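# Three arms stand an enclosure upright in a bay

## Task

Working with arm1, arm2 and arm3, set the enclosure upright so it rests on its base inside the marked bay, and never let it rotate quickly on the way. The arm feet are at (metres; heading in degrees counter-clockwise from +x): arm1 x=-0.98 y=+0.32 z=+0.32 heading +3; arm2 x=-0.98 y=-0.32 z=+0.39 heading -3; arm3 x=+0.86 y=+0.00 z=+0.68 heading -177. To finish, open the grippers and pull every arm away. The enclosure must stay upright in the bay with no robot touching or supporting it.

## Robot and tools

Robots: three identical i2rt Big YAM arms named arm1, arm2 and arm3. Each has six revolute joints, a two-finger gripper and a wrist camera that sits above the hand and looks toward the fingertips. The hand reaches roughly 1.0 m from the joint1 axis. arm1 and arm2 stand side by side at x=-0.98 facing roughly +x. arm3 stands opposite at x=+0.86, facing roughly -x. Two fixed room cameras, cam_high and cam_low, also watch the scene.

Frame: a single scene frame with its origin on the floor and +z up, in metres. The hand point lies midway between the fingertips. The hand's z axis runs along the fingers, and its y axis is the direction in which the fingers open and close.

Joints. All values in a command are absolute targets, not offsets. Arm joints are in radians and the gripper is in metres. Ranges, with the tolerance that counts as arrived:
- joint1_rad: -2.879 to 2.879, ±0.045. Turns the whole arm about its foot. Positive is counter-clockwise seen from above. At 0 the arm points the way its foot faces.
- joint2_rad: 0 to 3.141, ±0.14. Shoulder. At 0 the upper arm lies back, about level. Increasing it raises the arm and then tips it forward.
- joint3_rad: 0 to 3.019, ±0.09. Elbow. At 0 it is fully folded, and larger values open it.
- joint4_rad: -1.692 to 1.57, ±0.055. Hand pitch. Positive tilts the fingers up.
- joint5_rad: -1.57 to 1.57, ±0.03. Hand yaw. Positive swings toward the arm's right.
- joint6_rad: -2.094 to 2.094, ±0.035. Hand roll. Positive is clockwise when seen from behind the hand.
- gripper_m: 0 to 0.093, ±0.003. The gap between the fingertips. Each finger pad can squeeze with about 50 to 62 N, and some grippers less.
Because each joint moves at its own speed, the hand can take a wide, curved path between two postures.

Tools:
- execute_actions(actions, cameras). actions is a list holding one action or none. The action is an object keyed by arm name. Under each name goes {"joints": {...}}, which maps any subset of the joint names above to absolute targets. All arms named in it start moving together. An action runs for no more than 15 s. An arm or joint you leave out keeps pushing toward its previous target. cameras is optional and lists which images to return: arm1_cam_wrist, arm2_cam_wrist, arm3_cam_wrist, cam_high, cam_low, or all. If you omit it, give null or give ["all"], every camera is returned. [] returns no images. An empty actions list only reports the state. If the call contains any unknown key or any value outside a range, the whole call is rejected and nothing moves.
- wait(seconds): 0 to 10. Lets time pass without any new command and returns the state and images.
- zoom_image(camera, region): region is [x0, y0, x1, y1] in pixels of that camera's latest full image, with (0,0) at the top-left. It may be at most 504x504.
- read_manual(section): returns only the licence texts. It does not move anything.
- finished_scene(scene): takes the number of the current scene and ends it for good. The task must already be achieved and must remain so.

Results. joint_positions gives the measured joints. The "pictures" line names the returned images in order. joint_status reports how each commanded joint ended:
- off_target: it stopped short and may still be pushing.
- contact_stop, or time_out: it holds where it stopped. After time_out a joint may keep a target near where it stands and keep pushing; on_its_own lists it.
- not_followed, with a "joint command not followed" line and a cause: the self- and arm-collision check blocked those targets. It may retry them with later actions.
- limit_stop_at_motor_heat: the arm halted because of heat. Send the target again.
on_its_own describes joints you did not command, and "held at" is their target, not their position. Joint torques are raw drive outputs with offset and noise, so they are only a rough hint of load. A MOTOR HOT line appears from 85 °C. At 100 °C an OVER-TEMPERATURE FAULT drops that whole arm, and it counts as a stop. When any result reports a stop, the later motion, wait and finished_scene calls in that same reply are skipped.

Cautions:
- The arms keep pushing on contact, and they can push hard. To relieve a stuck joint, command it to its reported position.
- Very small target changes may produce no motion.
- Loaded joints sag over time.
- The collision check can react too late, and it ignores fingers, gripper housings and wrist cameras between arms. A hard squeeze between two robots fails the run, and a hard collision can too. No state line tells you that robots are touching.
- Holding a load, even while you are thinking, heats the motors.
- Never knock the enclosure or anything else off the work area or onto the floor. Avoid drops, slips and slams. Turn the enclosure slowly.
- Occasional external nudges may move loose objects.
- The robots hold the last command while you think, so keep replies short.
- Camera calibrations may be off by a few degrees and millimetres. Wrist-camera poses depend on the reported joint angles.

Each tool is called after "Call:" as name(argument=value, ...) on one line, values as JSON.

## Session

Call:
execute_actions(actions=[])

Scene clock: 0.00 s.
Joint torques (N m, as the arm reports them, + toward a larger angle): no reading
Motor temperatures (°C, as the motors report them): arm1=[28 27 29 26 27 27] | arm2=[24 26 26 27 28 27] | arm3=[24 26 26 25 25 24]
arm1.joint_positions: joint1_rad=-0.013 joint2_rad=+0.602 joint3_rad=+1.321 joint4_rad=-1.387 joint5_rad=-0.027 joint6_rad=-0.217 gripper_m=+0.094
arm1.joint_status: not commanded
arm1.hand: x=-0.7578 y=+0.3285 z=+0.8249 quat_wxyz=(-0.442, +0.118, -0.889, +0.024) (m; scene frame)
arm2.joint_positions: joint1_rad=+0.257 joint2_rad=+0.457 joint3_rad=+1.370 joint4_rad=-1.386 joint5_rad=-0.123 joint6_rad=+0.400 gripper_m=+0.094
arm2.joint_status: not commanded
arm2.hand: x=-0.8233 y=-0.2725 z=+0.9409 quat_wxyz=(-0.476, -0.053, -0.852, -0.211) (m; scene frame)
arm3.joint_positions: joint1_rad=+0.284 joint2_rad=+0.542 joint3_rad=+1.428 joint4_rad=-1.402 joint5_rad=+0.193 joint6_rad=+0.390 gripper_m=+0.094
arm3.joint_status: not commanded
arm3.hand: x=+0.6758 y=-0.0226 z=+1.2423 quat_wxyz=(-0.103, -0.859, +0.076, +0.496) (m; scene frame)
pictures: arm1_cam_wrist, arm2_cam_wrist, arm3_cam_wrist, cam_high, cam_low
camera_calibration (this result's frames):
arm1_cam_wrist: T_world_to_cam=[[0.174943, -0.972117, 0.156154, 0.319234], [-0.935846, -0.213459, -0.280407, -0.399245], [0.30592, -0.0970812, -0.947095, 1.16806], [0, 0, 0, 1]] pos_world=[-0.786813, 0.338507, 0.944463]
arm2_cam_wrist: T_world_to_cam=[[0.102339, -0.903248, -0.416736, 0.230734], [-0.932431, 0.0588454, -0.356523, -0.415001], [0.346552, 0.425064, -0.836195, 1.3114], [0, 0, 0, 1]] pos_world=[-0.865041, -0.324597, 1.04478]
arm3_cam_wrist: T_world_to_cam=[[0.025716, 0.968601, -0.247288, 0.308774], [0.905024, -0.127622, -0.405765, -0.104946], [-0.424583, -0.213367, -0.879888, 1.50273], [0, 0, 0, 1]] pos_world=[0.725074, 0.00816198, 1.35601]
Images, in order (width x height): arm1_cam_wrist 504x504, arm2_cam_wrist 504x504, arm3_cam_wrist 504x504, cam_high 672x504, cam_low 672x504.

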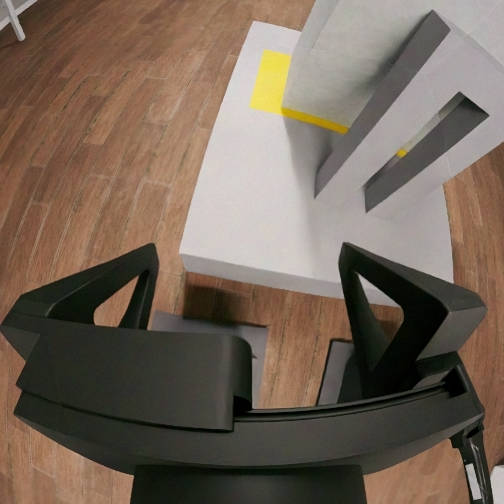

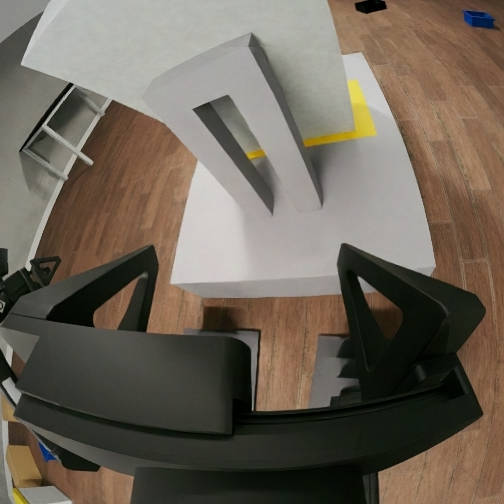

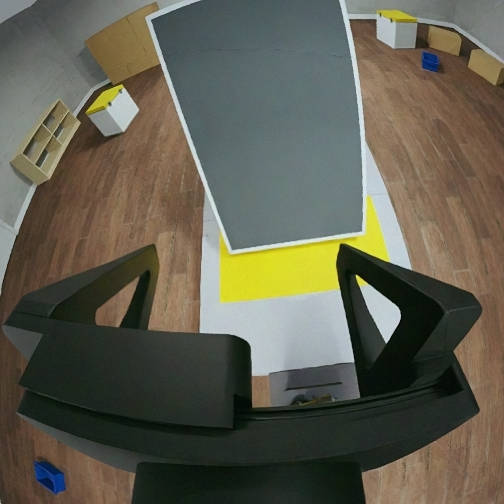

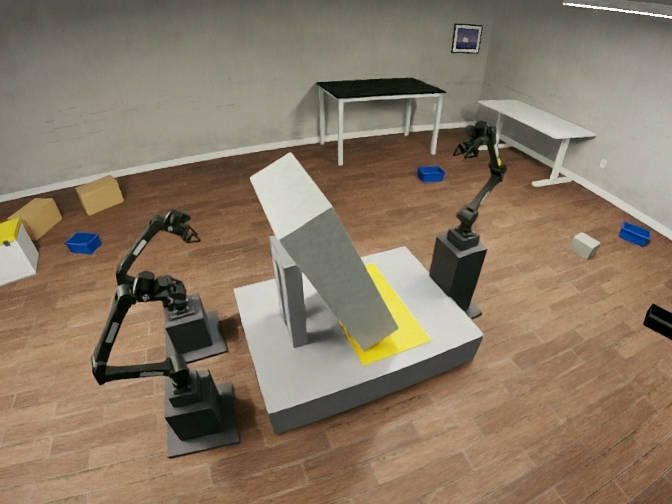

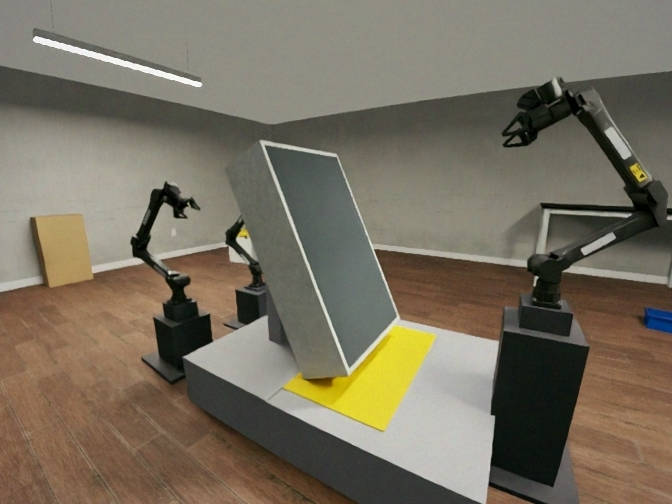

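Call:
execute_actions(actions=[{"arm1":{"joints":{"joint1_rad":-0.18,"joint2_rad":1.36,"joint3_rad":1.42,"joint4_rad":0.44,"joint5_rad":0,"joint6_rad":0,"gripper_m":0}},"arm2":{"joints":{"joint1_rad":0.15,"joint2_rad":1.34,"joint3_rad":1.22,"joint4_rad":0.635,"joint5_rad":0,"joint6_rad":0,"gripper_m":0}},"arm3":{"joints":{"joint1_rad":-0.05,"joint2_rad":1.918,"joint3_rad":1.79,"joint4_rad":0.115,"joint5_rad":0,"joint6_rad":0,"gripper_m":0}}}])

Call:
execute_actions(actions=[{"arm1":{"joints":{"joint2_rad":1.45,"joint3_rad":1.52}},"arm2":{"joints":{"joint2_rad":1.425,"joint3_rad":1.315}}}], cameras=[])

Call:
execute_actions(actions=[{"arm1":{"joints":{"joint2_rad":1.525,"joint3_rad":1.605}},"arm2":{"joints":{"joint2_rad":1.49,"joint3_rad":1.385}}}], cameras=[])

Call:
execute_actions(actions=[{"arm1":{"joints":{"joint2_rad":1.6,"joint3_rad":1.69}},"arm2":{"joints":{"joint2_rad":1.55,"joint3_rad":1.45}}}], cameras=[])

Call:
execute_actions(actions=[{"arm1":{"joints":{"joint2_rad":1.665,"joint3_rad":1.76}},"arm2":{"joints":{"joint2_rad":1.61,"joint3_rad":1.51}}}], cameras=[])

Call:
execute_actions(actions=[{"arm1":{"joints":{"joint2_rad":1.725,"joint3_rad":1.83,"joint4_rad":0.40}},"arm2":{"joints":{"joint2_rad":1.67,"joint3_rad":1.58,"joint4_rad":0.59}}}])

Scene clock: 2.60 s.
Joint torques (N m, as the arm reports them, + toward a larger angle): arm1=[  0.79 -13.28  10.61   2.08  -0.04   0.24] | arm2=[ -0.72 -15.24  10.81   2.21   0.09   0.  ] | arm3=[  0.35 -16.61   9.92   2.37  -0.06  -0.16]
Motor temperatures (°C, as the motors report them): arm1=[28 27 29 26 27 27] | arm2=[24 26 26 27 28 27] | arm3=[24 26 26 25 25 24]
arm1.joint_positions: joint1_rad=-0.171 joint2_rad=+1.349 joint3_rad=+1.398 joint4_rad=+0.425 joint5_rad=-0.002 joint6_rad=-0.013 gripper_m=+0.001
arm1.joint_status: all done
arm1.hand: x=-0.3869 y=+0.2413 z=+0.9742 quat_wxyz=(-0.855, -0.031, -0.516, +0.055) (m; scene frame)
arm2.joint_positions: joint1_rad=+0.155 joint2_rad=+1.352 joint3_rad=+1.212 joint4_rad=+0.615 joint5_rad=-0.002 joint6_rad=+0.009 gripper_m=+0.000
arm2.joint_status: all done
arm2.hand: x=-0.3788 y=-0.2623 z=+0.9607 quat_wxyz=(-0.849, +0.021, -0.525, -0.054) (m; scene frame)
arm3.joint_positions: joint1_rad=-0.041 joint2_rad=+1.928 joint3_rad=+1.763 joint4_rad=+0.098 joint5_rad=+0.003 joint6_rad=+0.017 gripper_m=+0.001
arm3.joint_status: all done
arm3.hand: x=+0.0223 y=-0.0006 z=+1.0621 quat_wxyz=(-0.011, -0.731, +0.008, +0.682) (m; scene frame)
pictures: arm1_cam_wrist, arm2_cam_wrist, arm3_cam_wrist, cam_high, cam_low
camera_calibration (this result's frames):
arm1_cam_wrist: T_world_to_cam=[[-0.139512, -0.990206, -0.0053666, 0.186242], [-0.134614, 0.0243348, -0.990599, 0.915605], [0.981028, -0.137478, -0.136691, 0.668983], [0, 0, 0, 1]] pos_world=[-0.507055, 0.254108, 0.999441]
arm2_cam_wrist: T_world_to_cam=[[0.114875, -0.992888, -0.0312614, -0.186399], [-0.174901, 0.0107626, -0.984527, 0.883593], [0.977862, 0.118565, -0.17242, 0.69057], [0, 0, 0, 1]] pos_world=[-0.499329, -0.276461, 0.983163]
arm3_cam_wrist: T_world_to_cam=[[-0.0028027, 0.999787, -0.0204364, 0.0193924], [0.631469, -0.014077, -0.775274, 0.814782], [-0.775396, -0.0150778, -0.631295, 0.815243], [0, 0, 0, 1]] pos_world=[0.117681, 0.00437351, 1.14673]
Images, in order (width x height): arm1_cam_wrist 504x504, arm2_cam_wrist 504x504, arm3_cam_wrist 504x504, cam_high 672x504, cam_low 672x504.

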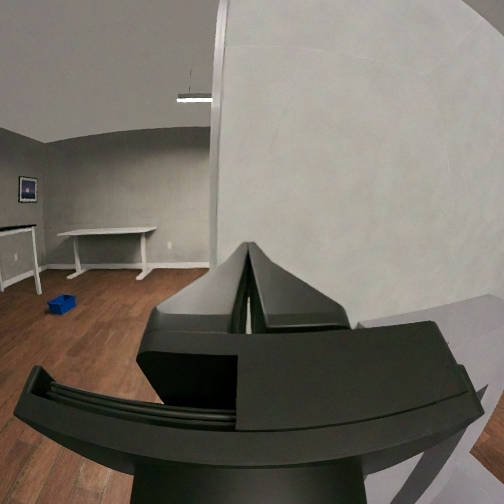

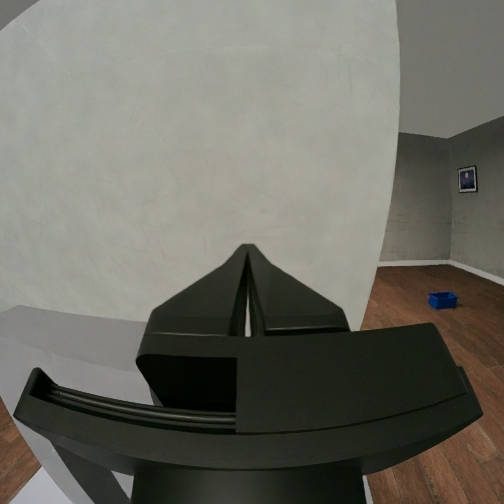

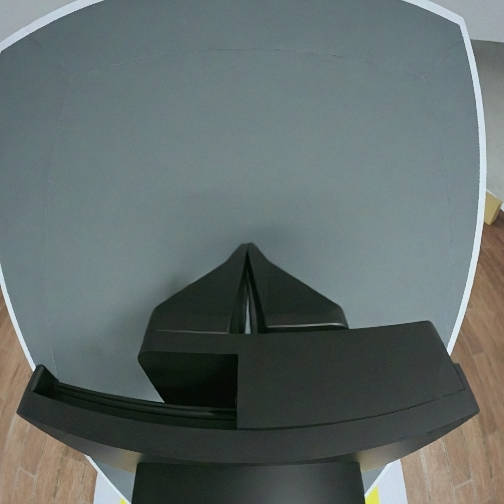

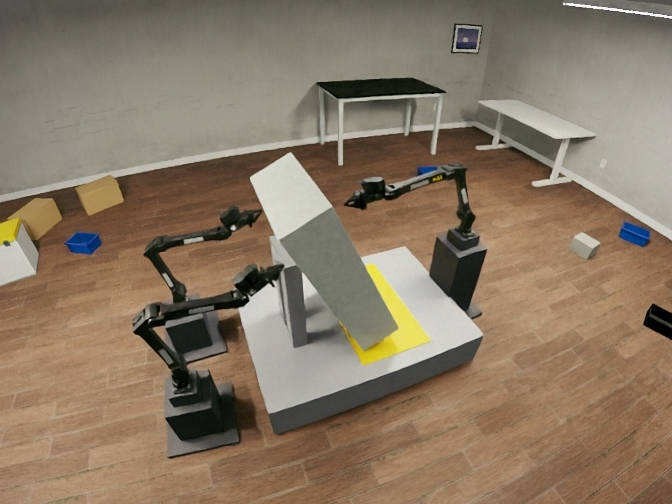

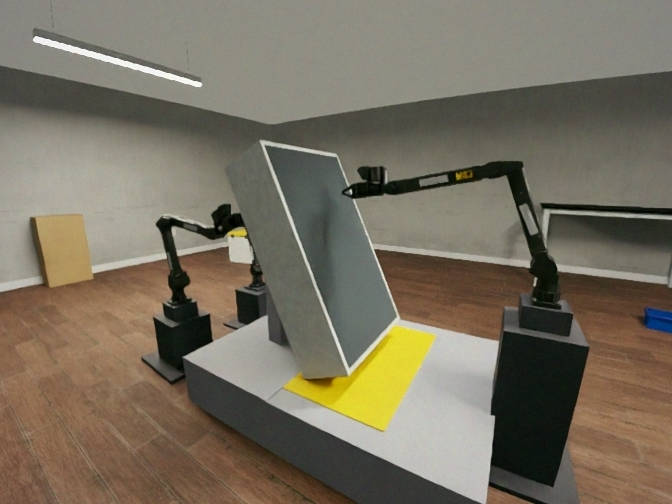

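Scene clock: 3.50 s.
Joint torques (N m, as the arm reports them, + toward a larger angle): arm1=[  1.09 -15.59  11.91   2.08   0.01   0.21] | arm2=[ -0.89 -15.03  15.46   2.22   0.09  -0.02] | arm3=[ -0.02 -17.15   9.56   2.44  -0.13  -0.15]
Motor temperatures (°C, as the motors report them): arm1=[28 27 29 26 27 27] | arm2=[24 26 26 27 28 27] | arm3=[24 26 27 25 25 24]
arm1.joint_positions: joint1_rad=-0.171 joint2_rad=+1.438 joint3_rad=+1.479 joint4_rad=+0.428 joint5_rad=-0.002 joint6_rad=-0.013 gripper_m=+0.001
arm1.joint_status: all done
arm1.hand: x=-0.3520 y=+0.2370 z=+0.9703 quat_wxyz=(-0.853, -0.031, -0.518, +0.055) (m; scene frame)
arm2.joint_positions: joint1_rad=+0.155 joint2_rad=+1.425 joint3_rad=+1.247 joint4_rad=+0.618 joint5_rad=-0.002 joint6_rad=+0.009 gripper_m=+0.000
arm2.joint_status: all done
arm2.hand: x=-0.3497 y=-0.2589 z=+0.9386 quat_wxyz=(-0.840, +0.022, -0.539, -0.053) (m; scene frame)
arm3.joint_positions: joint1_rad=-0.041 joint2_rad=+1.928 joint3_rad=+1.763 joint4_rad=+0.098 joint5_rad=+0.003 joint6_rad=+0.017 gripper_m=+0.001
arm3.joint_status: not commanded
arm3.hand: x=+0.0223 y=-0.0006 z=+1.0621 quat_wxyz=(-0.011, -0.731, +0.008, +0.682) (m; scene frame)
pictures: none
No camera images: the call's "cameras" was empty. Leave "cameras" out to get every camera's image.

Scene clock: 4.63 s.
Joint torques (N m, as the arm reports them, + toward a larger angle): arm1=[  0.96 -12.68  13.55   1.87  -0.06   0.28] | arm2=[ -0.67 -15.26  15.23   2.11   0.1    0.  ] | arm3=[ -1.65 -17.13  10.     2.15  -0.07  -0.12]
Motor temperatures (°C, as the motors report them): arm1=[28 27 30 26 27 27] | arm2=[24 26 27 27 28 27] | arm3=[24 26 27 25 25 24]
arm1.joint_positions: joint1_rad=-0.171 joint2_rad=+1.473 joint3_rad=+1.540 joint4_rad=+0.431 joint5_rad=+0.000 joint6_rad=-0.013 gripper_m=+0.001
arm1.joint_status: all done
arm1.hand: x=-0.3430 y=+0.2356 z=+0.9863 quat_wxyz=(-0.861, -0.031, -0.505, +0.055) (m; scene frame)
arm2.joint_positions: joint1_rad=+0.155 joint2_rad=+1.481 joint3_rad=+1.322 joint4_rad=+0.618 joint5_rad=-0.002 joint6_rad=+0.009 gripper_m=+0.000
arm2.joint_status: all done
arm2.hand: x=-0.3291 y=-0.2568 z=+0.9483 quat_wxyz=(-0.845, +0.021, -0.531, -0.054) (m; scene frame)
arm3.joint_positions: joint1_rad=-0.041 joint2_rad=+1.928 joint3_rad=+1.763 joint4_rad=+0.098 joint5_rad=+0.003 joint6_rad=+0.017 gripper_m=+0.001
arm3.joint_status: not commanded
arm3.hand: x=+0.0223 y=-0.0006 z=+1.0621 quat_wxyz=(-0.011, -0.731, +0.008, +0.682) (m; scene frame)
pictures: none
No camera images: the call's "cameras" was empty. Leave "cameras" out to get every camera's image.

Scene clock: 5.83 s.
Joint torques (N m, as the arm reports them, + toward a larger angle): arm1=[  1.17 -13.62  13.33   1.63   0.2    0.22] | arm2=[ -0.54 -16.19  15.44   2.07   0.08  -0.01] | arm3=[ -0.38 -16.3    9.77   2.27  -0.08  -0.11]
Motor temperatures (°C, as the motors report them): arm1=[28 27 30 26 27 27] | arm2=[24 26 27 27 28 27] | arm3=[24 27 27 25 25 24]
arm1.joint_positions: joint1_rad=-0.171 joint2_rad=+1.542 joint3_rad=+1.628 joint4_rad=+0.434 joint5_rad=-0.008 joint6_rad=-0.012 gripper_m=+0.001
arm1.joint_status: all done
arm1.hand: x=-0.3199 y=+0.2339 z=+0.9957 quat_wxyz=(-0.867, -0.028, -0.495, +0.054) (m; scene frame)
arm2.joint_positions: joint1_rad=+0.155 joint2_rad=+1.543 joint3_rad=+1.385 joint4_rad=+0.618 joint5_rad=-0.002 joint6_rad=+0.009 gripper_m=+0.000
arm2.joint_status: all done
arm2.hand: x=-0.3054 y=-0.2542 z=+0.9457 quat_wxyz=(-0.845, +0.021, -0.531, -0.054) (m; scene frame)
arm3.joint_positions: joint1_rad=-0.041 joint2_rad=+1.928 joint3_rad=+1.763 joint4_rad=+0.098 joint5_rad=+0.003 joint6_rad=+0.017 gripper_m=+0.001
arm3.joint_status: not commanded
arm3.hand: x=+0.0223 y=-0.0006 z=+1.0621 quat_wxyz=(-0.011, -0.731, +0.008, +0.682) (m; scene frame)
pictures: none
No camera images: the call's "cameras" was empty. Leave "cameras" out to get every camera's image.

Scene clock: 7.00 s.
Joint torques (N m, as the arm reports them, + toward a larger angle): arm1=[  0.98 -14.95  12.22   1.47  -0.01   0.22] | arm2=[ -0.45 -17.75  15.26   2.12   0.09  -0.01] | arm3=[ -0.45 -16.65  10.04   2.25  -0.06  -0.17]
Motor temperatures (°C, as the motors report them): arm1=[28 27 31 26 27 27] | arm2=[24 26 28 27 28 27] | arm3=[24 27 27 25 25 24]
arm1.joint_positions: joint1_rad=-0.170 joint2_rad=+1.611 joint3_rad=+1.714 joint4_rad=+0.440 joint5_rad=-0.002 joint6_rad=-0.012 gripper_m=+0.001
arm1.joint_status: all done
arm1.hand: x=-0.2976 y=+0.2304 z=+1.0023 quat_wxyz=(-0.872, -0.030, -0.486, +0.055) (m; scene frame)
arm2.joint_positions: joint1_rad=+0.155 joint2_rad=+1.602 joint3_rad=+1.446 joint4_rad=+0.618 joint5_rad=-0.002 joint6_rad=+0.009 gripper_m=+0.000
arm2.joint_status: all done
arm2.hand: x=-0.2833 y=-0.2518 z=+0.9423 quat_wxyz=(-0.846, +0.021, -0.530, -0.054) (m; scene frame)
arm3.joint_positions: joint1_rad=-0.041 joint2_rad=+1.928 joint3_rad=+1.763 joint4_rad=+0.098 joint5_rad=+0.003 joint6_rad=+0.017 gripper_m=+0.001
arm3.joint_status: not commanded
arm3.hand: x=+0.0223 y=-0.0006 z=+1.0621 quat_wxyz=(-0.011, -0.731, +0.008, +0.682) (m; scene frame)
pictures: none
No camera images: the call's "cameras" was empty. Leave "cameras" out to get every camera's image.

Scene clock: 7.87 s.
Joint torques (N m, as the arm reports them, + toward a larger angle): arm1=[  0.92 -17.24  11.84   1.02  -0.07   0.26] | arm2=[ -0.66 -18.38  15.36   1.09   0.09  -0.01] | arm3=[ -0.95 -17.57  10.     2.    -0.13  -0.15]
Motor temperatures (°C, as the motors report them): arm1=[28 27 31 26 27 27] | arm2=[24 26 28 27 28 27] | arm3=[24 27 27 25 25 24]
arm1.joint_positions: joint1_rad=-0.171 joint2_rad=+1.676 joint3_rad=+1.791 joint4_rad=+0.419 joint5_rad=+0.000 joint6_rad=-0.012 gripper_m=+0.001
arm1.joint_status: all done
arm1.hand: x=-0.2727 y=+0.2268 z=+0.9987 quat_wxyz=(-0.870, -0.031, -0.490, +0.056) (m; scene frame)
arm2.joint_positions: joint1_rad=+0.155 joint2_rad=+1.661 joint3_rad=+1.514 joint4_rad=+0.599 joint5_rad=-0.002 joint6_rad=+0.009 gripper_m=+0.000
arm2.joint_status: all done
arm2.hand: x=-0.2598 y=-0.2492 z=+0.9380 quat_wxyz=(-0.843, +0.022, -0.534, -0.053) (m; scene frame)
arm3.joint_positions: joint1_rad=-0.041 joint2_rad=+1.928 joint3_rad=+1.763 joint4_rad=+0.098 joint5_rad=+0.003 joint6_rad=+0.017 gripper_m=+0.001
arm3.joint_status: not commanded
arm3.hand: x=+0.0223 y=-0.0006 z=+1.0621 quat_wxyz=(-0.011, -0.731, +0.008, +0.682) (m; scene frame)
pictures: arm1_cam_wrist, arm2_cam_wrist, arm3_cam_wrist, cam_high, cam_low
camera_calibration (this result's frames):
arm1_cam_wrist: T_world_to_cam=[[-0.14024, -0.99008, -0.00859087, 0.191022], [-0.0752478, 0.0193092, -0.996978, 0.979239], [0.987254, -0.13917, -0.0772093, 0.501047], [0, 0, 0, 1]] pos_world=[-0.394186, 0.23995, 1.01661]
arm2_cam_wrist: T_world_to_cam=[[0.114455, -0.992931, -0.0314392, -0.187703], [-0.197631, 0.00825658, -0.980242, 0.871318], [0.973572, 0.118407, -0.195289, 0.589048], [0, 0, 0, 1]] pos_world=[-0.379798, -0.263317, 0.963235]
arm3_cam_wrist: T_world_to_cam=[[-0.0028027, 0.999787, -0.0204364, 0.0193924], [0.631469, -0.014077, -0.775274, 0.814782], [-0.775396, -0.0150778, -0.631295, 0.815243], [0, 0, 0, 1]] pos_world=[0.117681, 0.00437351, 1.14673]
Images, in order (width x height): arm1_cam_wrist 504x504, arm2_cam_wrist 504x504, arm3_cam_wrist 504x504, cam_high 672x504, cam_low 672x504.

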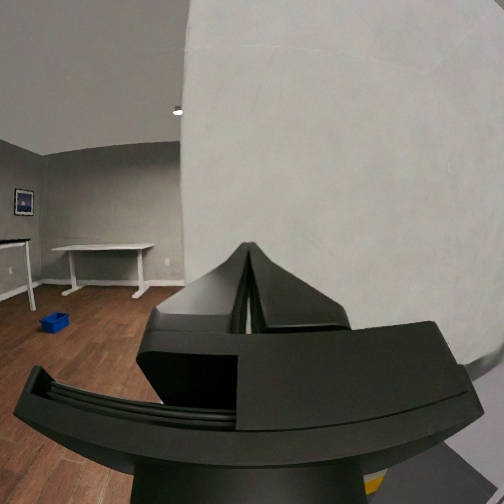

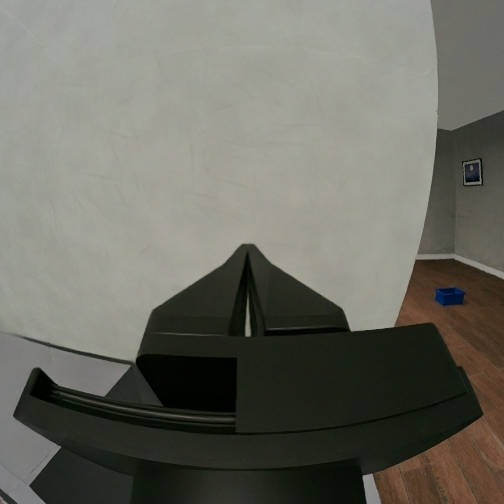

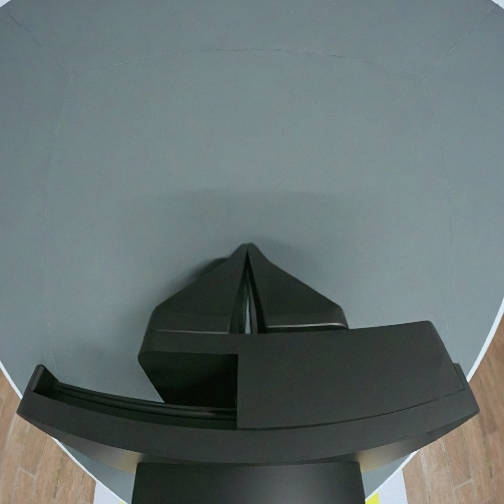

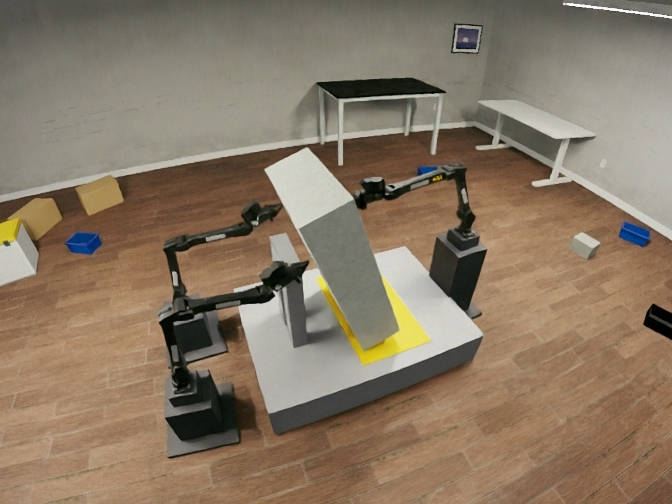

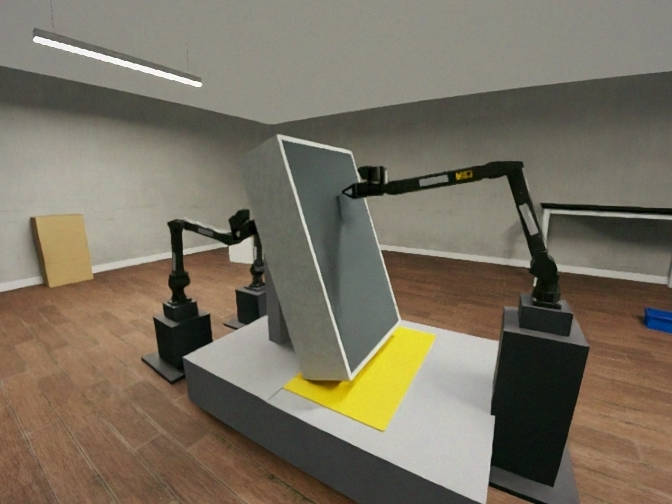

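Arm2 slightly more lead; continue, arm3 yielding one step earlier.

Call:
execute_actions(actions=[{"arm1":{"joints":{"joint2_rad":1.78,"joint3_rad":1.91,"joint4_rad":0.37}},"arm2":{"joints":{"joint2_rad":1.74,"joint3_rad":1.68,"joint4_rad":0.57}}}], cameras=[])

Call:
execute_actions(actions=[{"arm1":{"joints":{"joint2_rad":1.83,"joint3_rad":1.985,"joint4_rad":0.34}},"arm2":{"joints":{"joint2_rad":1.79,"joint3_rad":1.755,"joint4_rad":0.545}}}], cameras=[])

Call:
execute_actions(actions=[{"arm1":{"joints":{"joint2_rad":1.885,"joint3_rad":2.065,"joint4_rad":0.315}},"arm2":{"joints":{"joint2_rad":1.84,"joint3_rad":1.83,"joint4_rad":0.52}},"arm3":{"joints":{"joint2_rad":1.87,"joint3_rad":1.7,"joint4_rad":0.14}}}], cameras=[])

Call:
execute_actions(actions=[{"arm1":{"joints":{"joint2_rad":1.945,"joint3_rad":2.15,"joint4_rad":0.285}},"arm2":{"joints":{"joint2_rad":1.89,"joint3_rad":1.905,"joint4_rad":0.495}},"arm3":{"joints":{"joint2_rad":1.81,"joint3_rad":1.62,"joint4_rad":0.165}}}], cameras=[])

Call:
execute_actions(actions=[{"arm1":{"joints":{"joint2_rad":2.005,"joint3_rad":2.24,"joint4_rad":0.255}},"arm2":{"joints":{"joint2_rad":1.945,"joint3_rad":1.985,"joint4_rad":0.47}},"arm3":{"joints":{"joint2_rad":1.75,"joint3_rad":1.54,"joint4_rad":0.19}}}], cameras=[])

Call:
execute_actions(actions=[{"arm1":{"joints":{"joint2_rad":2.075,"joint3_rad":2.35,"joint4_rad":0.22}},"arm2":{"joints":{"joint2_rad":2.0,"joint3_rad":2.065,"joint4_rad":0.445}},"arm3":{"joints":{"joint2_rad":1.695,"joint3_rad":1.465,"joint4_rad":0.21}}}], cameras=[])

Call:
execute_actions(actions=[{"arm3":{"joints":{"joint2_rad":1.645,"joint3_rad":1.4}}}], cameras=[])

Call:
execute_actions(actions=[{"arm3":{"joints":{"joint2_rad":1.6,"joint3_rad":1.345}}}], cameras=["cam_low","cam_high"])

Scene clock: 9.67 s.
Joint torques (N m, as the arm reports them, + toward a larger angle): arm1=[  1.15 -18.21  11.73   1.04  -0.08   0.22] | arm2=[ -0.59 -18.88  15.94   1.11   0.08  -0.01] | arm3=[ -1.38 -16.73  10.22   2.21  -0.06  -0.12]
Motor temperatures (°C, as the motors report them): arm1=[28 27 31 26 27 27] | arm2=[24 27 29 27 28 27] | arm3=[24 27 28 25 25 24]
arm1.joint_positions: joint1_rad=-0.171 joint2_rad=+1.736 joint3_rad=+1.869 joint4_rad=+0.385 joint5_rad=+0.000 joint6_rad=-0.012 gripper_m=+0.001
arm1.joint_status: all done
arm1.hand: x=-0.2498 y=+0.2241 z=+0.9952 quat_wxyz=(-0.866, -0.031, -0.497, +0.055) (m; scene frame)
arm2.joint_positions: joint1_rad=+0.155 joint2_rad=+1.732 joint3_rad=+1.609 joint4_rad=+0.579 joint5_rad=-0.002 joint6_rad=+0.009 gripper_m=+0.000
arm2.joint_status: all done
arm2.hand: x=-0.2334 y=-0.2464 z=+0.9404 quat_wxyz=(-0.845, +0.021, -0.532, -0.053) (m; scene frame)
arm3.joint_positions: joint1_rad=-0.041 joint2_rad=+1.921 joint3_rad=+1.762 joint4_rad=+0.101 joint5_rad=+0.002 joint6_rad=+0.017 gripper_m=+0.001
arm3.joint_status: not commanded
arm3.hand: x=+0.0240 y=-0.0006 z=+1.0679 quat_wxyz=(-0.011, -0.728, +0.008, +0.685) (m; scene frame)
pictures: none
No camera images: the call's "cameras" was empty. Leave "cameras" out to get every camera's image.

Scene clock: 10.50 s.
Joint torques (N m, as the arm reports them, + toward a larger angle): arm1=[  0.14 -18.02  12.61   1.19   0.09   0.26] | arm2=[ -0.64 -19.68  15.82   1.04   0.08  -0.01] | arm3=[ -0.55 -15.08   9.98   1.97  -0.11  -0.15]
Motor temperatures (°C, as the motors report them): arm1=[28 27 31 26 27 27] | arm2=[24 27 29 27 28 27] | arm3=[24 27 28 25 25 24]
arm1.joint_positions: joint1_rad=-0.171 joint2_rad=+1.772 joint3_rad=+1.931 joint4_rad=+0.352 joint5_rad=-0.005 joint6_rad=-0.012 gripper_m=+0.001
arm1.joint_status: all done
arm1.hand: x=-0.2377 y=+0.2234 z=+0.9994 quat_wxyz=(-0.864, -0.030, -0.499, +0.054) (m; scene frame)
arm2.joint_positions: joint1_rad=+0.155 joint2_rad=+1.777 joint3_rad=+1.685 joint4_rad=+0.555 joint5_rad=-0.002 joint6_rad=+0.009 gripper_m=+0.000
arm2.joint_status: all done
arm2.hand: x=-0.2163 y=-0.2446 z=+0.9465 quat_wxyz=(-0.846, +0.021, -0.530, -0.054) (m; scene frame)
arm3.joint_positions: joint1_rad=-0.041 joint2_rad=+1.896 joint3_rad=+1.762 joint4_rad=+0.101 joint5_rad=+0.002 joint6_rad=+0.016 gripper_m=+0.001
arm3.joint_status: not commanded
arm3.hand: x=+0.0307 y=-0.0004 z=+1.0883 quat_wxyz=(-0.011, -0.720, +0.008, +0.694) (m; scene frame)
pictures: none
No camera images: the call's "cameras" was empty. Leave "cameras" out to get every camera's image.

Scene clock: 11.37 s.
Joint torques (N m, as the arm reports them, + toward a larger angle): arm1=[  1.24 -19.8   11.74   1.2   -0.07   0.22] | arm2=[ -0.65 -20.27  15.87   1.07   0.09  -0.01] | arm3=[ -0.54 -13.39   8.1    2.43  -0.08  -0.11]
Motor temperatures (°C, as the motors report them): arm1=[28 27 32 26 27 27] | arm2=[24 27 29 27 28 27] | arm3=[24 27 28 25 25 24]
arm1.joint_positions: joint1_rad=-0.171 joint2_rad=+1.835 joint3_rad=+2.024 joint4_rad=+0.329 joint5_rad=-0.001 joint6_rad=-0.012 gripper_m=+0.001
arm1.joint_status: all done
arm1.hand: x=-0.2183 y=+0.2203 z=+1.0020 quat_wxyz=(-0.866, -0.031, -0.497, +0.055) (m; scene frame)
arm2.joint_positions: joint1_rad=+0.155 joint2_rad=+1.828 joint3_rad=+1.759 joint4_rad=+0.530 joint5_rad=-0.002 joint6_rad=+0.009 gripper_m=+0.000
arm2.joint_status: all done
arm2.hand: x=-0.1974 y=-0.2426 z=+0.9466 quat_wxyz=(-0.845, +0.021, -0.531, -0.054) (m; scene frame)
arm3.joint_positions: joint1_rad=-0.041 joint2_rad=+1.843 joint3_rad=+1.701 joint4_rad=+0.120 joint5_rad=+0.002 joint6_rad=+0.016 gripper_m=+0.001
arm3.joint_status: all done
arm3.hand: x=+0.0491 y=-0.0001 z=+1.0973 quat_wxyz=(-0.011, -0.716, +0.008, +0.698) (m; scene frame)
pictures: none
No camera images: the call's "cameras" was empty. Leave "cameras" out to get every camera's image.

Scene clock: 12.17 s.
Joint torques (N m, as the arm reports them, + toward a larger angle): arm1=[  1.02 -21.88  11.66   1.25  -0.07   0.23] | arm2=[ -0.58 -21.05  15.86   1.12   0.08   0.  ] | arm3=[ -1.26 -12.93   8.54   1.88  -0.07  -0.16]
Motor temperatures (°C, as the motors report them): arm1=[28 27 32 26 27 27] | arm2=[24 27 29 27 28 27] | arm3=[24 27 28 25 25 24]
arm1.joint_positions: joint1_rad=-0.171 joint2_rad=+1.908 joint3_rad=+2.110 joint4_rad=+0.298 joint5_rad=+0.000 joint6_rad=-0.012 gripper_m=+0.001
arm1.joint_status: all done
arm1.hand: x=-0.1928 y=+0.2169 z=+0.9914 quat_wxyz=(-0.861, -0.032, -0.504, +0.055) (m; scene frame)
arm2.joint_positions: joint1_rad=+0.155 joint2_rad=+1.877 joint3_rad=+1.833 joint4_rad=+0.505 joint5_rad=-0.002 joint6_rad=+0.009 gripper_m=+0.000
arm2.joint_status: all done
arm2.hand: x=-0.1802 y=-0.2408 z=+0.9481 quat_wxyz=(-0.846, +0.021, -0.531, -0.054) (m; scene frame)
arm3.joint_positions: joint1_rad=-0.041 joint2_rad=+1.781 joint3_rad=+1.616 joint4_rad=+0.153 joint5_rad=+0.002 joint6_rad=+0.016 gripper_m=+0.001
arm3.joint_status: all done
arm3.hand: x=+0.0720 y=+0.0001 z=+1.1008 quat_wxyz=(-0.011, -0.712, +0.008, +0.702) (m; scene frame)
pictures: none
No camera images: the call's "cameras" was empty. Leave "cameras" out to get every camera's image.

Scene clock: 13.07 s.
Joint torques (N m, as the arm reports them, + toward a larger angle): arm1=[  1.26 -24.49  12.     1.4   -0.09   0.25] | arm2=[ -0.46 -21.53  16.07   1.09   0.08   0.  ] | arm3=[ -1.19 -12.43   9.12   1.83  -0.06  -0.12]
Motor temperatures (°C, as the motors report them): arm1=[28 27 32 26 27 27] | arm2=[24 27 30 27 28 27] | arm3=[24 27 28 25 25 24]
arm1.joint_positions: joint1_rad=-0.171 joint2_rad=+1.979 joint3_rad=+2.196 joint4_rad=+0.263 joint5_rad=+0.000 joint6_rad=-0.012 gripper_m=+0.001
arm1.joint_status: all done
arm1.hand: x=-0.1682 y=+0.2141 z=+0.9784 quat_wxyz=(-0.856, -0.032, -0.513, +0.055) (m; scene frame)
arm2.joint_positions: joint1_rad=+0.155 joint2_rad=+1.933 joint3_rad=+1.913 joint4_rad=+0.480 joint5_rad=-0.002 joint6_rad=+0.009 gripper_m=+0.000
arm2.joint_status: all done
arm2.hand: x=-0.1613 y=-0.2387 z=+0.9463 quat_wxyz=(-0.845, +0.021, -0.531, -0.054) (m; scene frame)
arm3.joint_positions: joint1_rad=-0.041 joint2_rad=+1.714 joint3_rad=+1.528 joint4_rad=+0.178 joint5_rad=+0.002 joint6_rad=+0.016 gripper_m=+0.001
arm3.joint_status: all done
arm3.hand: x=+0.0977 y=+0.0002 z=+1.1025 quat_wxyz=(-0.011, -0.711, +0.008, +0.703) (m; scene frame)
pictures: none
No camera images: the call's "cameras" was empty. Leave "cameras" out to get every camera's image.

Scene clock: 13.97 s.
Joint torques (N m, as the arm reports them, + toward a larger angle): arm1=[  1.09 -24.59  12.     1.33  -0.08   0.23] | arm2=[ -0.66 -22.3   15.97   1.08   0.1   -0.02] | arm3=[-0.44 -9.34  9.96  1.81 -0.13 -0.14]
Motor temperatures (°C, as the motors report them): arm1=[28 27 32 26 27 27] | arm2=[24 27 30 27 28 27] | arm3=[24 27 28 25 25 24]
arm1.joint_positions: joint1_rad=-0.171 joint2_rad=+2.043 joint3_rad=+2.304 joint4_rad=+0.229 joint5_rad=+0.000 joint6_rad=-0.012 gripper_m=+0.001
arm1.joint_status: all done
arm1.hand: x=-0.1534 y=+0.2122 z=+0.9827 quat_wxyz=(-0.859, -0.032, -0.508, +0.055) (m; scene frame)
arm2.joint_positions: joint1_rad=+0.155 joint2_rad=+1.987 joint3_rad=+1.993 joint4_rad=+0.455 joint5_rad=-0.002 joint6_rad=+0.009 gripper_m=+0.000
arm2.joint_status: all done
arm2.hand: x=-0.1438 y=-0.2368 z=+0.9450 quat_wxyz=(-0.846, +0.021, -0.531, -0.054) (m; scene frame)
arm3.joint_positions: joint1_rad=-0.042 joint2_rad=+1.649 joint3_rad=+1.438 joint4_rad=+0.198 joint5_rad=+0.002 joint6_rad=+0.016 gripper_m=+0.001
arm3.joint_status: all done
arm3.hand: x=+0.1236 y=+0.0007 z=+1.0993 quat_wxyz=(-0.011, -0.713, +0.008, +0.701) (m; scene frame)
pictures: none
No camera images: the call's "cameras" was empty. Leave "cameras" out to get every camera's image.

Scene clock: 14.87 s.
Joint torques (N m, as the arm reports them, + toward a larger angle): arm1=[  1.23 -24.35  11.86   1.16  -0.08   0.22] | arm2=[ -0.59 -22.59  15.96   1.08   0.09   0.  ] | arm3=[-0.44 -8.94 10.2   2.29 -0.09 -0.08]
Motor temperatures (°C, as the motors report them): arm1=[28 27 32 26 27 27] | arm2=[24 27 30 27 28 27] | arm3=[24 27 28 25 25 24]
arm1.joint_positions: joint1_rad=-0.171 joint2_rad=+2.043 joint3_rad=+2.304 joint4_rad=+0.229 joint5_rad=+0.000 joint6_rad=-0.012 gripper_m=+0.001
arm1.joint_status: not commanded
arm1.hand: x=-0.1534 y=+0.2122 z=+0.9827 quat_wxyz=(-0.859, -0.032, -0.508, +0.055) (m; scene frame)
arm2.joint_positions: joint1_rad=+0.155 joint2_rad=+1.987 joint3_rad=+1.993 joint4_rad=+0.455 joint5_rad=-0.002 joint6_rad=+0.009 gripper_m=+0.000
arm2.joint_status: not commanded
arm2.hand: x=-0.1438 y=-0.2368 z=+0.9450 quat_wxyz=(-0.846, +0.021, -0.531, -0.054) (m; scene frame)
arm3.joint_positions: joint1_rad=-0.042 joint2_rad=+1.589 joint3_rad=+1.366 joint4_rad=+0.195 joint5_rad=+0.002 joint6_rad=+0.016 gripper_m=+0.001
arm3.joint_status: all done
arm3.hand: x=+0.1470 y=+0.0010 z=+1.0963 quat_wxyz=(-0.011, -0.718, +0.008, +0.696) (m; scene frame)
pictures: none
No camera images: the call's "cameras" was empty. Leave "cameras" out to get every camera's image.

Scene clock: 15.70 s.
Joint torques (N m, as the arm reports them, + toward a larger angle): arm1=[  0.73 -24.42  12.01   1.37  -0.07   0.24] | arm2=[ -0.42 -22.73  15.94   1.07   0.07  -0.02] | arm3=[ 0.1  -7.22 10.62  2.47 -0.11 -0.12]
Motor temperatures (°C, as the motors report them): arm1=[28 27 32 26 27 27] | arm2=[24 27 30 27 28 27] | arm3=[24 27 28 25 25 24]
arm1.joint_positions: joint1_rad=-0.171 joint2_rad=+2.043 joint3_rad=+2.304 joint4_rad=+0.229 joint5_rad=+0.000 joint6_rad=-0.012 gripper_m=+0.001
arm1.joint_status: not commanded
arm1.hand: x=-0.1534 y=+0.2122 z=+0.9827 quat_wxyz=(-0.859, -0.032, -0.508, +0.055) (m; scene frame)
arm2.joint_positions: joint1_rad=+0.155 joint2_rad=+1.987 joint3_rad=+1.993 joint4_rad=+0.455 joint5_rad=-0.002 joint6_rad=+0.009 gripper_m=+0.000
arm2.joint_status: not commanded
arm2.hand: x=-0.1438 y=-0.2368 z=+0.9450 quat_wxyz=(-0.846, +0.021, -0.531, -0.054) (m; scene frame)
arm3.joint_positions: joint1_rad=-0.042 joint2_rad=+1.536 joint3_rad=+1.304 joint4_rad=+0.189 joint5_rad=+0.002 joint6_rad=+0.016 gripper_m=+0.001
arm3.joint_status: all done
arm3.hand: x=+0.1681 y=+0.0014 z=+1.0926 quat_wxyz=(-0.011, -0.723, +0.008, +0.690) (m; scene frame)
pictures: cam_high, cam_low
Images, in order (width x height): cam_high 672x504, cam_low 672x504.

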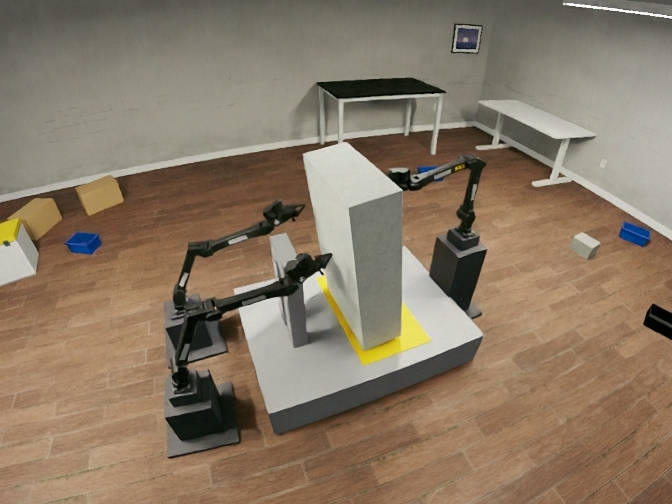

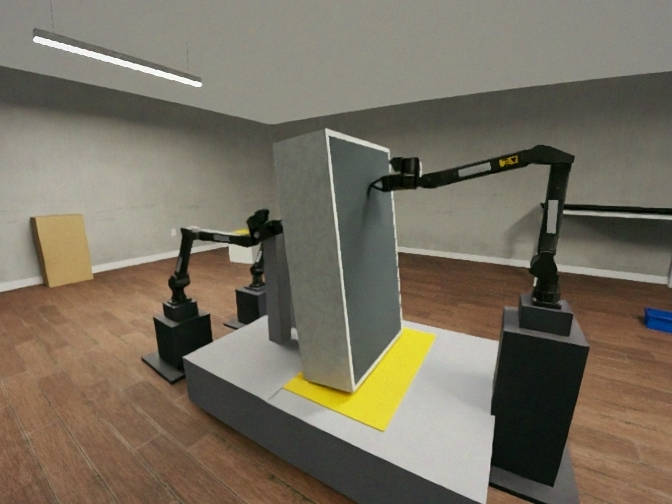

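Call:
execute_actions(actions=[{"arm3":{"joints":{"joint2_rad":1.555,"joint3_rad":1.295}},"arm1":{"joints":{"joint2_rad":1.8,"joint3_rad":2.0}},"arm2":{"joints":{"joint2_rad":1.75,"joint3_rad":1.8}}}], cameras=[])

Call:
execute_actions(actions=[{"arm3":{"joints":{"joint2_rad":1.51,"joint3_rad":1.245}},"arm1":{"joints":{"joint2_rad":1.55,"joint3_rad":1.75}},"arm2":{"joints":{"joint2_rad":1.5,"joint3_rad":1.55}}}], cameras=[])

Call:
execute_actions(actions=[{"arm3":{"joints":{"joint2_rad":1.465,"joint3_rad":1.195}},"arm1":{"joints":{"joint2_rad":1.3,"joint3_rad":1.5}},"arm2":{"joints":{"joint2_rad":1.25,"joint3_rad":1.35}}}], cameras=[])

Call:
execute_actions(actions=[{"arm3":{"joints":{"joint2_rad":1.42,"joint3_rad":1.15}}}], cameras=[])

Call:
execute_actions(actions=[{"arm3":{"joints":{"joint2_rad":1.375,"joint3_rad":1.105}}}], cameras=[])

Call:
execute_actions(actions=[{"arm3":{"joints":{"joint2_rad":1.33,"joint3_rad":1.06}}}], cameras=["cam_low","cam_high"])

Scene clock: 17.60 s.
Joint torques (N m, as the arm reports them, + toward a larger angle): arm1=[  1.   -20.09   8.87   1.53  -0.1    0.24] | arm2=[ -0.66 -18.24   9.79   1.25   0.09  -0.02] | arm3=[-0.54 -4.86 11.26  2.61 -0.06 -0.14]
Motor temperatures (°C, as the motors report them): arm1=[28 28 32 26 27 27] | arm2=[24 27 30 27 28 27] | arm3=[24 27 29 25 25 24]
arm1.joint_positions: joint1_rad=-0.171 joint2_rad=+1.772 joint3_rad=+2.001 joint4_rad=+0.224 joint5_rad=+0.000 joint6_rad=-0.012 gripper_m=+0.001
arm1.joint_status: all done
arm1.hand: x=-0.2365 y=+0.2221 z=+1.0127 quat_wxyz=(-0.849, -0.033, -0.524, +0.054) (m; scene frame)
arm2.joint_positions: joint1_rad=+0.155 joint2_rad=+1.737 joint3_rad=+1.806 joint4_rad=+0.451 joint5_rad=-0.002 joint6_rad=+0.009 gripper_m=+0.000
arm2.joint_status: all done
arm2.hand: x=-0.2356 y=-0.2478 z=+1.0260 quat_wxyz=(-0.861, +0.020, -0.506, -0.054) (m; scene frame)
arm3.joint_positions: joint1_rad=-0.043 joint2_rad=+1.484 joint3_rad=+1.244 joint4_rad=+0.182 joint5_rad=+0.002 joint6_rad=+0.016 gripper_m=+0.001
arm3.joint_status: all done
arm3.hand: x=+0.1890 y=+0.0017 z=+1.0887 quat_wxyz=(-0.010, -0.728, +0.008, +0.685) (m; scene frame)
pictures: none
No camera images: the call's "cameras" was empty. Leave "cameras" out to get every camera's image.

Scene clock: 18.97 s.
Joint torques (N m, as the arm reports them, + toward a larger angle): arm1=[  0.73 -15.33   8.77   1.61  -0.07   0.22] | arm2=[ -0.74 -15.18   9.81   1.27   0.09  -0.02] | arm3=[-0.9  -4.63 11.85  3.03 -0.07 -0.12]
Motor temperatures (°C, as the motors report them): arm1=[28 28 32 26 27 27] | arm2=[24 27 30 27 28 27] | arm3=[24 27 29 25 25 24]
arm1.joint_positions: joint1_rad=-0.171 joint2_rad=+1.526 joint3_rad=+1.751 joint4_rad=+0.222 joint5_rad=+0.000 joint6_rad=-0.012 gripper_m=+0.001
arm1.joint_status: all done
arm1.hand: x=-0.3264 y=+0.2329 z=+1.0327 quat_wxyz=(-0.848, -0.033, -0.527, +0.054) (m; scene frame)
arm2.joint_positions: joint1_rad=+0.155 joint2_rad=+1.489 joint3_rad=+1.556 joint4_rad=+0.449 joint5_rad=-0.002 joint6_rad=+0.009 gripper_m=+0.000
arm2.joint_status: all done
arm2.hand: x=-0.3274 y=-0.2579 z=+1.0463 quat_wxyz=(-0.860, +0.020, -0.507, -0.054) (m; scene frame)
arm3.joint_positions: joint1_rad=-0.043 joint2_rad=+1.431 joint3_rad=+1.183 joint4_rad=+0.178 joint5_rad=+0.002 joint6_rad=+0.016 gripper_m=+0.001
arm3.joint_status: all done
arm3.hand: x=+0.2101 y=+0.0020 z=+1.0840 quat_wxyz=(-0.010, -0.733, +0.008, +0.681) (m; scene frame)
pictures: none
No camera images: the call's "cameras" was empty. Leave "cameras" out to get every camera's image.

Scene clock: 20.33 s.
Joint torques (N m, as the arm reports them, + toward a larger angle): arm1=[  0.94 -11.23   8.89   1.63  -0.06   0.21] | arm2=[ -0.96 -11.28  10.04   1.13   0.09  -0.01] | arm3=[-1.11 -3.79 12.31  2.92 -0.07 -0.11]
Motor temperatures (°C, as the motors report them): arm1=[28 28 32 26 27 27] | arm2=[24 27 30 27 28 27] | arm3=[24 27 29 25 25 24]
arm1.joint_positions: joint1_rad=-0.171 joint2_rad=+1.282 joint3_rad=+1.502 joint4_rad=+0.222 joint5_rad=+0.000 joint6_rad=-0.012 gripper_m=+0.001
arm1.joint_status: all done
arm1.hand: x=-0.4186 y=+0.2442 z=+1.0298 quat_wxyz=(-0.846, -0.033, -0.529, +0.054) (m; scene frame)
arm2.joint_positions: joint1_rad=+0.155 joint2_rad=+1.241 joint3_rad=+1.351 joint4_rad=+0.448 joint5_rad=-0.002 joint6_rad=+0.009 gripper_m=+0.000
arm2.joint_status: all done
arm2.hand: x=-0.4284 y=-0.2691 z=+1.0701 quat_wxyz=(-0.870, +0.019, -0.489, -0.055) (m; scene frame)
arm3.joint_positions: joint1_rad=-0.044 joint2_rad=+1.380 joint3_rad=+1.125 joint4_rad=+0.173 joint5_rad=+0.002 joint6_rad=+0.016 gripper_m=+0.001
arm3.joint_status: all done
arm3.hand: x=+0.2309 y=+0.0026 z=+1.0791 quat_wxyz=(-0.010, -0.736, +0.009, +0.676) (m; scene frame)
pictures: none
No camera images: the call's "cameras" was empty. Leave "cameras" out to get every camera's image.

Scene clock: 21.17 s.
Joint torques (N m, as the arm reports them, + toward a larger angle): arm1=[  1.47 -11.81   8.78   1.66  -0.06   0.25] | arm2=[ -0.74 -11.86  10.17   1.23   0.08   0.  ] | arm3=[-1.44 -2.81 13.18  3.6  -0.14 -0.09]
Motor temperatures (°C, as the motors report them): arm1=[28 28 32 26 27 27] | arm2=[24 27 30 27 28 27] | arm3=[24 27 30 25 25 24]
arm1.joint_positions: joint1_rad=-0.171 joint2_rad=+1.282 joint3_rad=+1.502 joint4_rad=+0.222 joint5_rad=+0.000 joint6_rad=-0.012 gripper_m=+0.001
arm1.joint_status: not commanded
arm1.hand: x=-0.4186 y=+0.2442 z=+1.0298 quat_wxyz=(-0.846, -0.033, -0.529, +0.054) (m; scene frame)
arm2.joint_positions: joint1_rad=+0.155 joint2_rad=+1.241 joint3_rad=+1.351 joint4_rad=+0.448 joint5_rad=-0.002 joint6_rad=+0.009 gripper_m=+0.000
arm2.joint_status: not commanded
arm2.hand: x=-0.4284 y=-0.2691 z=+1.0701 quat_wxyz=(-0.870, +0.019, -0.489, -0.055) (m; scene frame)
arm3.joint_positions: joint1_rad=-0.044 joint2_rad=+1.329 joint3_rad=+1.070 joint4_rad=+0.166 joint5_rad=+0.002 joint6_rad=+0.016 gripper_m=+0.001
arm3.joint_status: all done
arm3.hand: x=+0.2510 y=+0.0028 z=+1.0738 quat_wxyz=(-0.010, -0.740, +0.009, +0.672) (m; scene frame)
pictures: none
No camera images: the call's "cameras" was empty. Leave "cameras" out to get every camera's image.

Scene clock: 22.07 s.
Joint torques (N m, as the arm reports them, + toward a larger angle): arm1=[  1.28 -11.61   8.61   1.67  -0.08   0.22] | arm2=[ -0.65 -11.57  10.13   1.22   0.1    0.  ] | arm3=[-0.69 -1.47 13.22  3.2  -0.1  -0.16]
Motor temperatures (°C, as the motors report them): arm1=[28 28 32 26 27 27] | arm2=[24 27 30 27 28 27] | arm3=[24 27 30 25 25 24]
arm1.joint_positions: joint1_rad=-0.171 joint2_rad=+1.282 joint3_rad=+1.502 joint4_rad=+0.222 joint5_rad=+0.000 joint6_rad=-0.012 gripper_m=+0.001
arm1.joint_status: not commanded
arm1.hand: x=-0.4186 y=+0.2442 z=+1.0298 quat_wxyz=(-0.846, -0.033, -0.529, +0.054) (m; scene frame)
arm2.joint_positions: joint1_rad=+0.155 joint2_rad=+1.241 joint3_rad=+1.351 joint4_rad=+0.448 joint5_rad=-0.002 joint6_rad=+0.009 gripper_m=+0.000
arm2.joint_status: not commanded
arm2.hand: x=-0.4284 y=-0.2691 z=+1.0701 quat_wxyz=(-0.870, +0.019, -0.489, -0.055) (m; scene frame)
arm3.joint_positions: joint1_rad=-0.045 joint2_rad=+1.287 joint3_rad=+1.023 joint4_rad=+0.164 joint5_rad=+0.002 joint6_rad=+0.016 gripper_m=+0.001
arm3.joint_status: all done
arm3.hand: x=+0.2679 y=+0.0030 z=+1.0690 quat_wxyz=(-0.010, -0.743, +0.009, +0.669) (m; scene frame)
pictures: none
No camera images: the call's "cameras" was empty. Leave "cameras" out to get every camera's image.

Scene clock: 22.60 s.
Joint torques (N m, as the arm reports them, + toward a larger angle): arm1=[  1.3  -11.65   8.77   1.6   -0.06   0.22] | arm2=[ -0.79 -11.67  10.11   1.23   0.1   -0.02] | arm3=[ 0.3  -4.9  10.63  3.64 -0.04 -0.14]
Motor temperatures (°C, as the motors report them): arm1=[28 28 32 26 27 27] | arm2=[24 27 30 27 28 27] | arm3=[24 27 30 25 25 24]
arm1.joint_positions: joint1_rad=-0.171 joint2_rad=+1.282 joint3_rad=+1.502 joint4_rad=+0.222 joint5_rad=+0.000 joint6_rad=-0.012 gripper_m=+0.001
arm1.joint_status: not commanded
arm1.hand: x=-0.4186 y=+0.2442 z=+1.0298 quat_wxyz=(-0.846, -0.033, -0.529, +0.054) (m; scene frame)
arm2.joint_positions: joint1_rad=+0.155 joint2_rad=+1.241 joint3_rad=+1.351 joint4_rad=+0.448 joint5_rad=-0.002 joint6_rad=+0.009 gripper_m=+0.000
arm2.joint_status: not commanded
arm2.hand: x=-0.4284 y=-0.2691 z=+1.0701 quat_wxyz=(-0.870, +0.019, -0.489, -0.055) (m; scene frame)
arm3.joint_positions: joint1_rad=-0.045 joint2_rad=+1.285 joint3_rad=+1.020 joint4_rad=+0.164 joint5_rad=+0.002 joint6_rad=+0.016 gripper_m=+0.001
arm3.joint_status: all done
arm3.hand: x=+0.2686 y=+0.0030 z=+1.0687 quat_wxyz=(-0.010, -0.743, +0.009, +0.669) (m; scene frame)
pictures: cam_high, cam_low
Images, in order (width x height): cam_high 672x504, cam_low 672x504.

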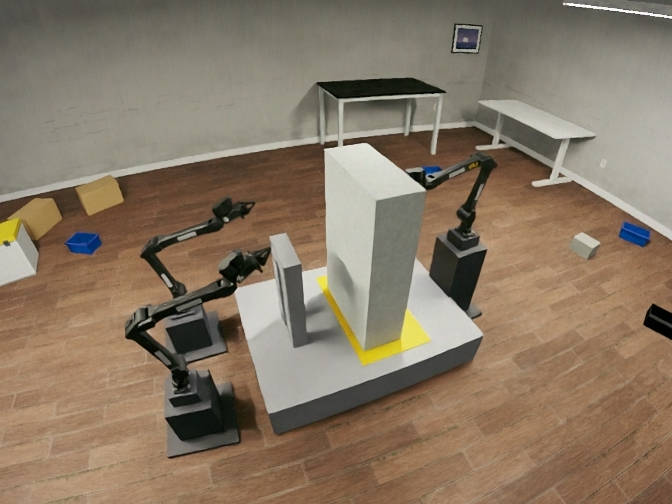

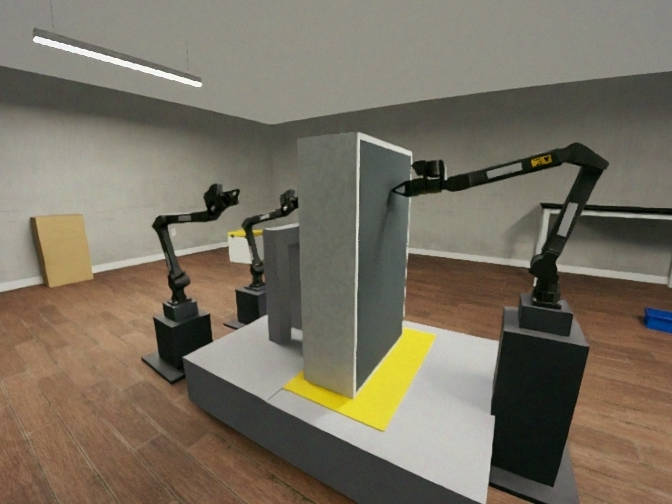

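Call:
execute_actions(actions=[{"arm3":{"joints":{"joint2_rad":0.8,"joint3_rad":0.8}}}], cameras=[])

Call:
finished_scene(scene=2)

Scene clock: 24.17 s.
Joint torques (N m, as the arm reports them, + toward a larger angle): arm1=[  0.93 -11.46   8.74   1.52  -0.1    0.21] | arm2=[ -0.71 -11.56  10.08   1.24   0.09  -0.01] | arm3=[-0.55 -0.69  8.3   1.81 -0.02 -0.12]
Motor temperatures (°C, as the motors report them): arm1=[28 28 32 26 27 27] | arm2=[24 27 29 27 28 27] | arm3=[24 27 30 25 25 24]
arm1.joint_positions: joint1_rad=-0.171 joint2_rad=+1.282 joint3_rad=+1.502 joint4_rad=+0.222 joint5_rad=+0.000 joint6_rad=-0.012 gripper_m=+0.001
arm1.joint_status: not commanded
arm1.hand: x=-0.4186 y=+0.2442 z=+1.0298 quat_wxyz=(-0.846, -0.033, -0.529, +0.054) (m; scene frame)
arm2.joint_positions: joint1_rad=+0.155 joint2_rad=+1.241 joint3_rad=+1.351 joint4_rad=+0.448 joint5_rad=-0.002 joint6_rad=+0.009 gripper_m=+0.000
arm2.joint_status: not commanded
arm2.hand: x=-0.4284 y=-0.2691 z=+1.0701 quat_wxyz=(-0.870, +0.019, -0.489, -0.055) (m; scene frame)
arm3.joint_positions: joint1_rad=-0.045 joint2_rad=+0.799 joint3_rad=+0.798 joint4_rad=+0.201 joint5_rad=+0.002 joint6_rad=+0.016 gripper_m=+0.001
arm3.joint_status: all done
arm3.hand: x=+0.4326 y=+0.0048 z=+1.1791 quat_wxyz=(-0.010, -0.634, +0.009, +0.773) (m; scene frame)
pictures: none
No camera images: the call's "cameras" was empty. Leave "cameras" out to get every camera's image.

The scene is finished: the task was done.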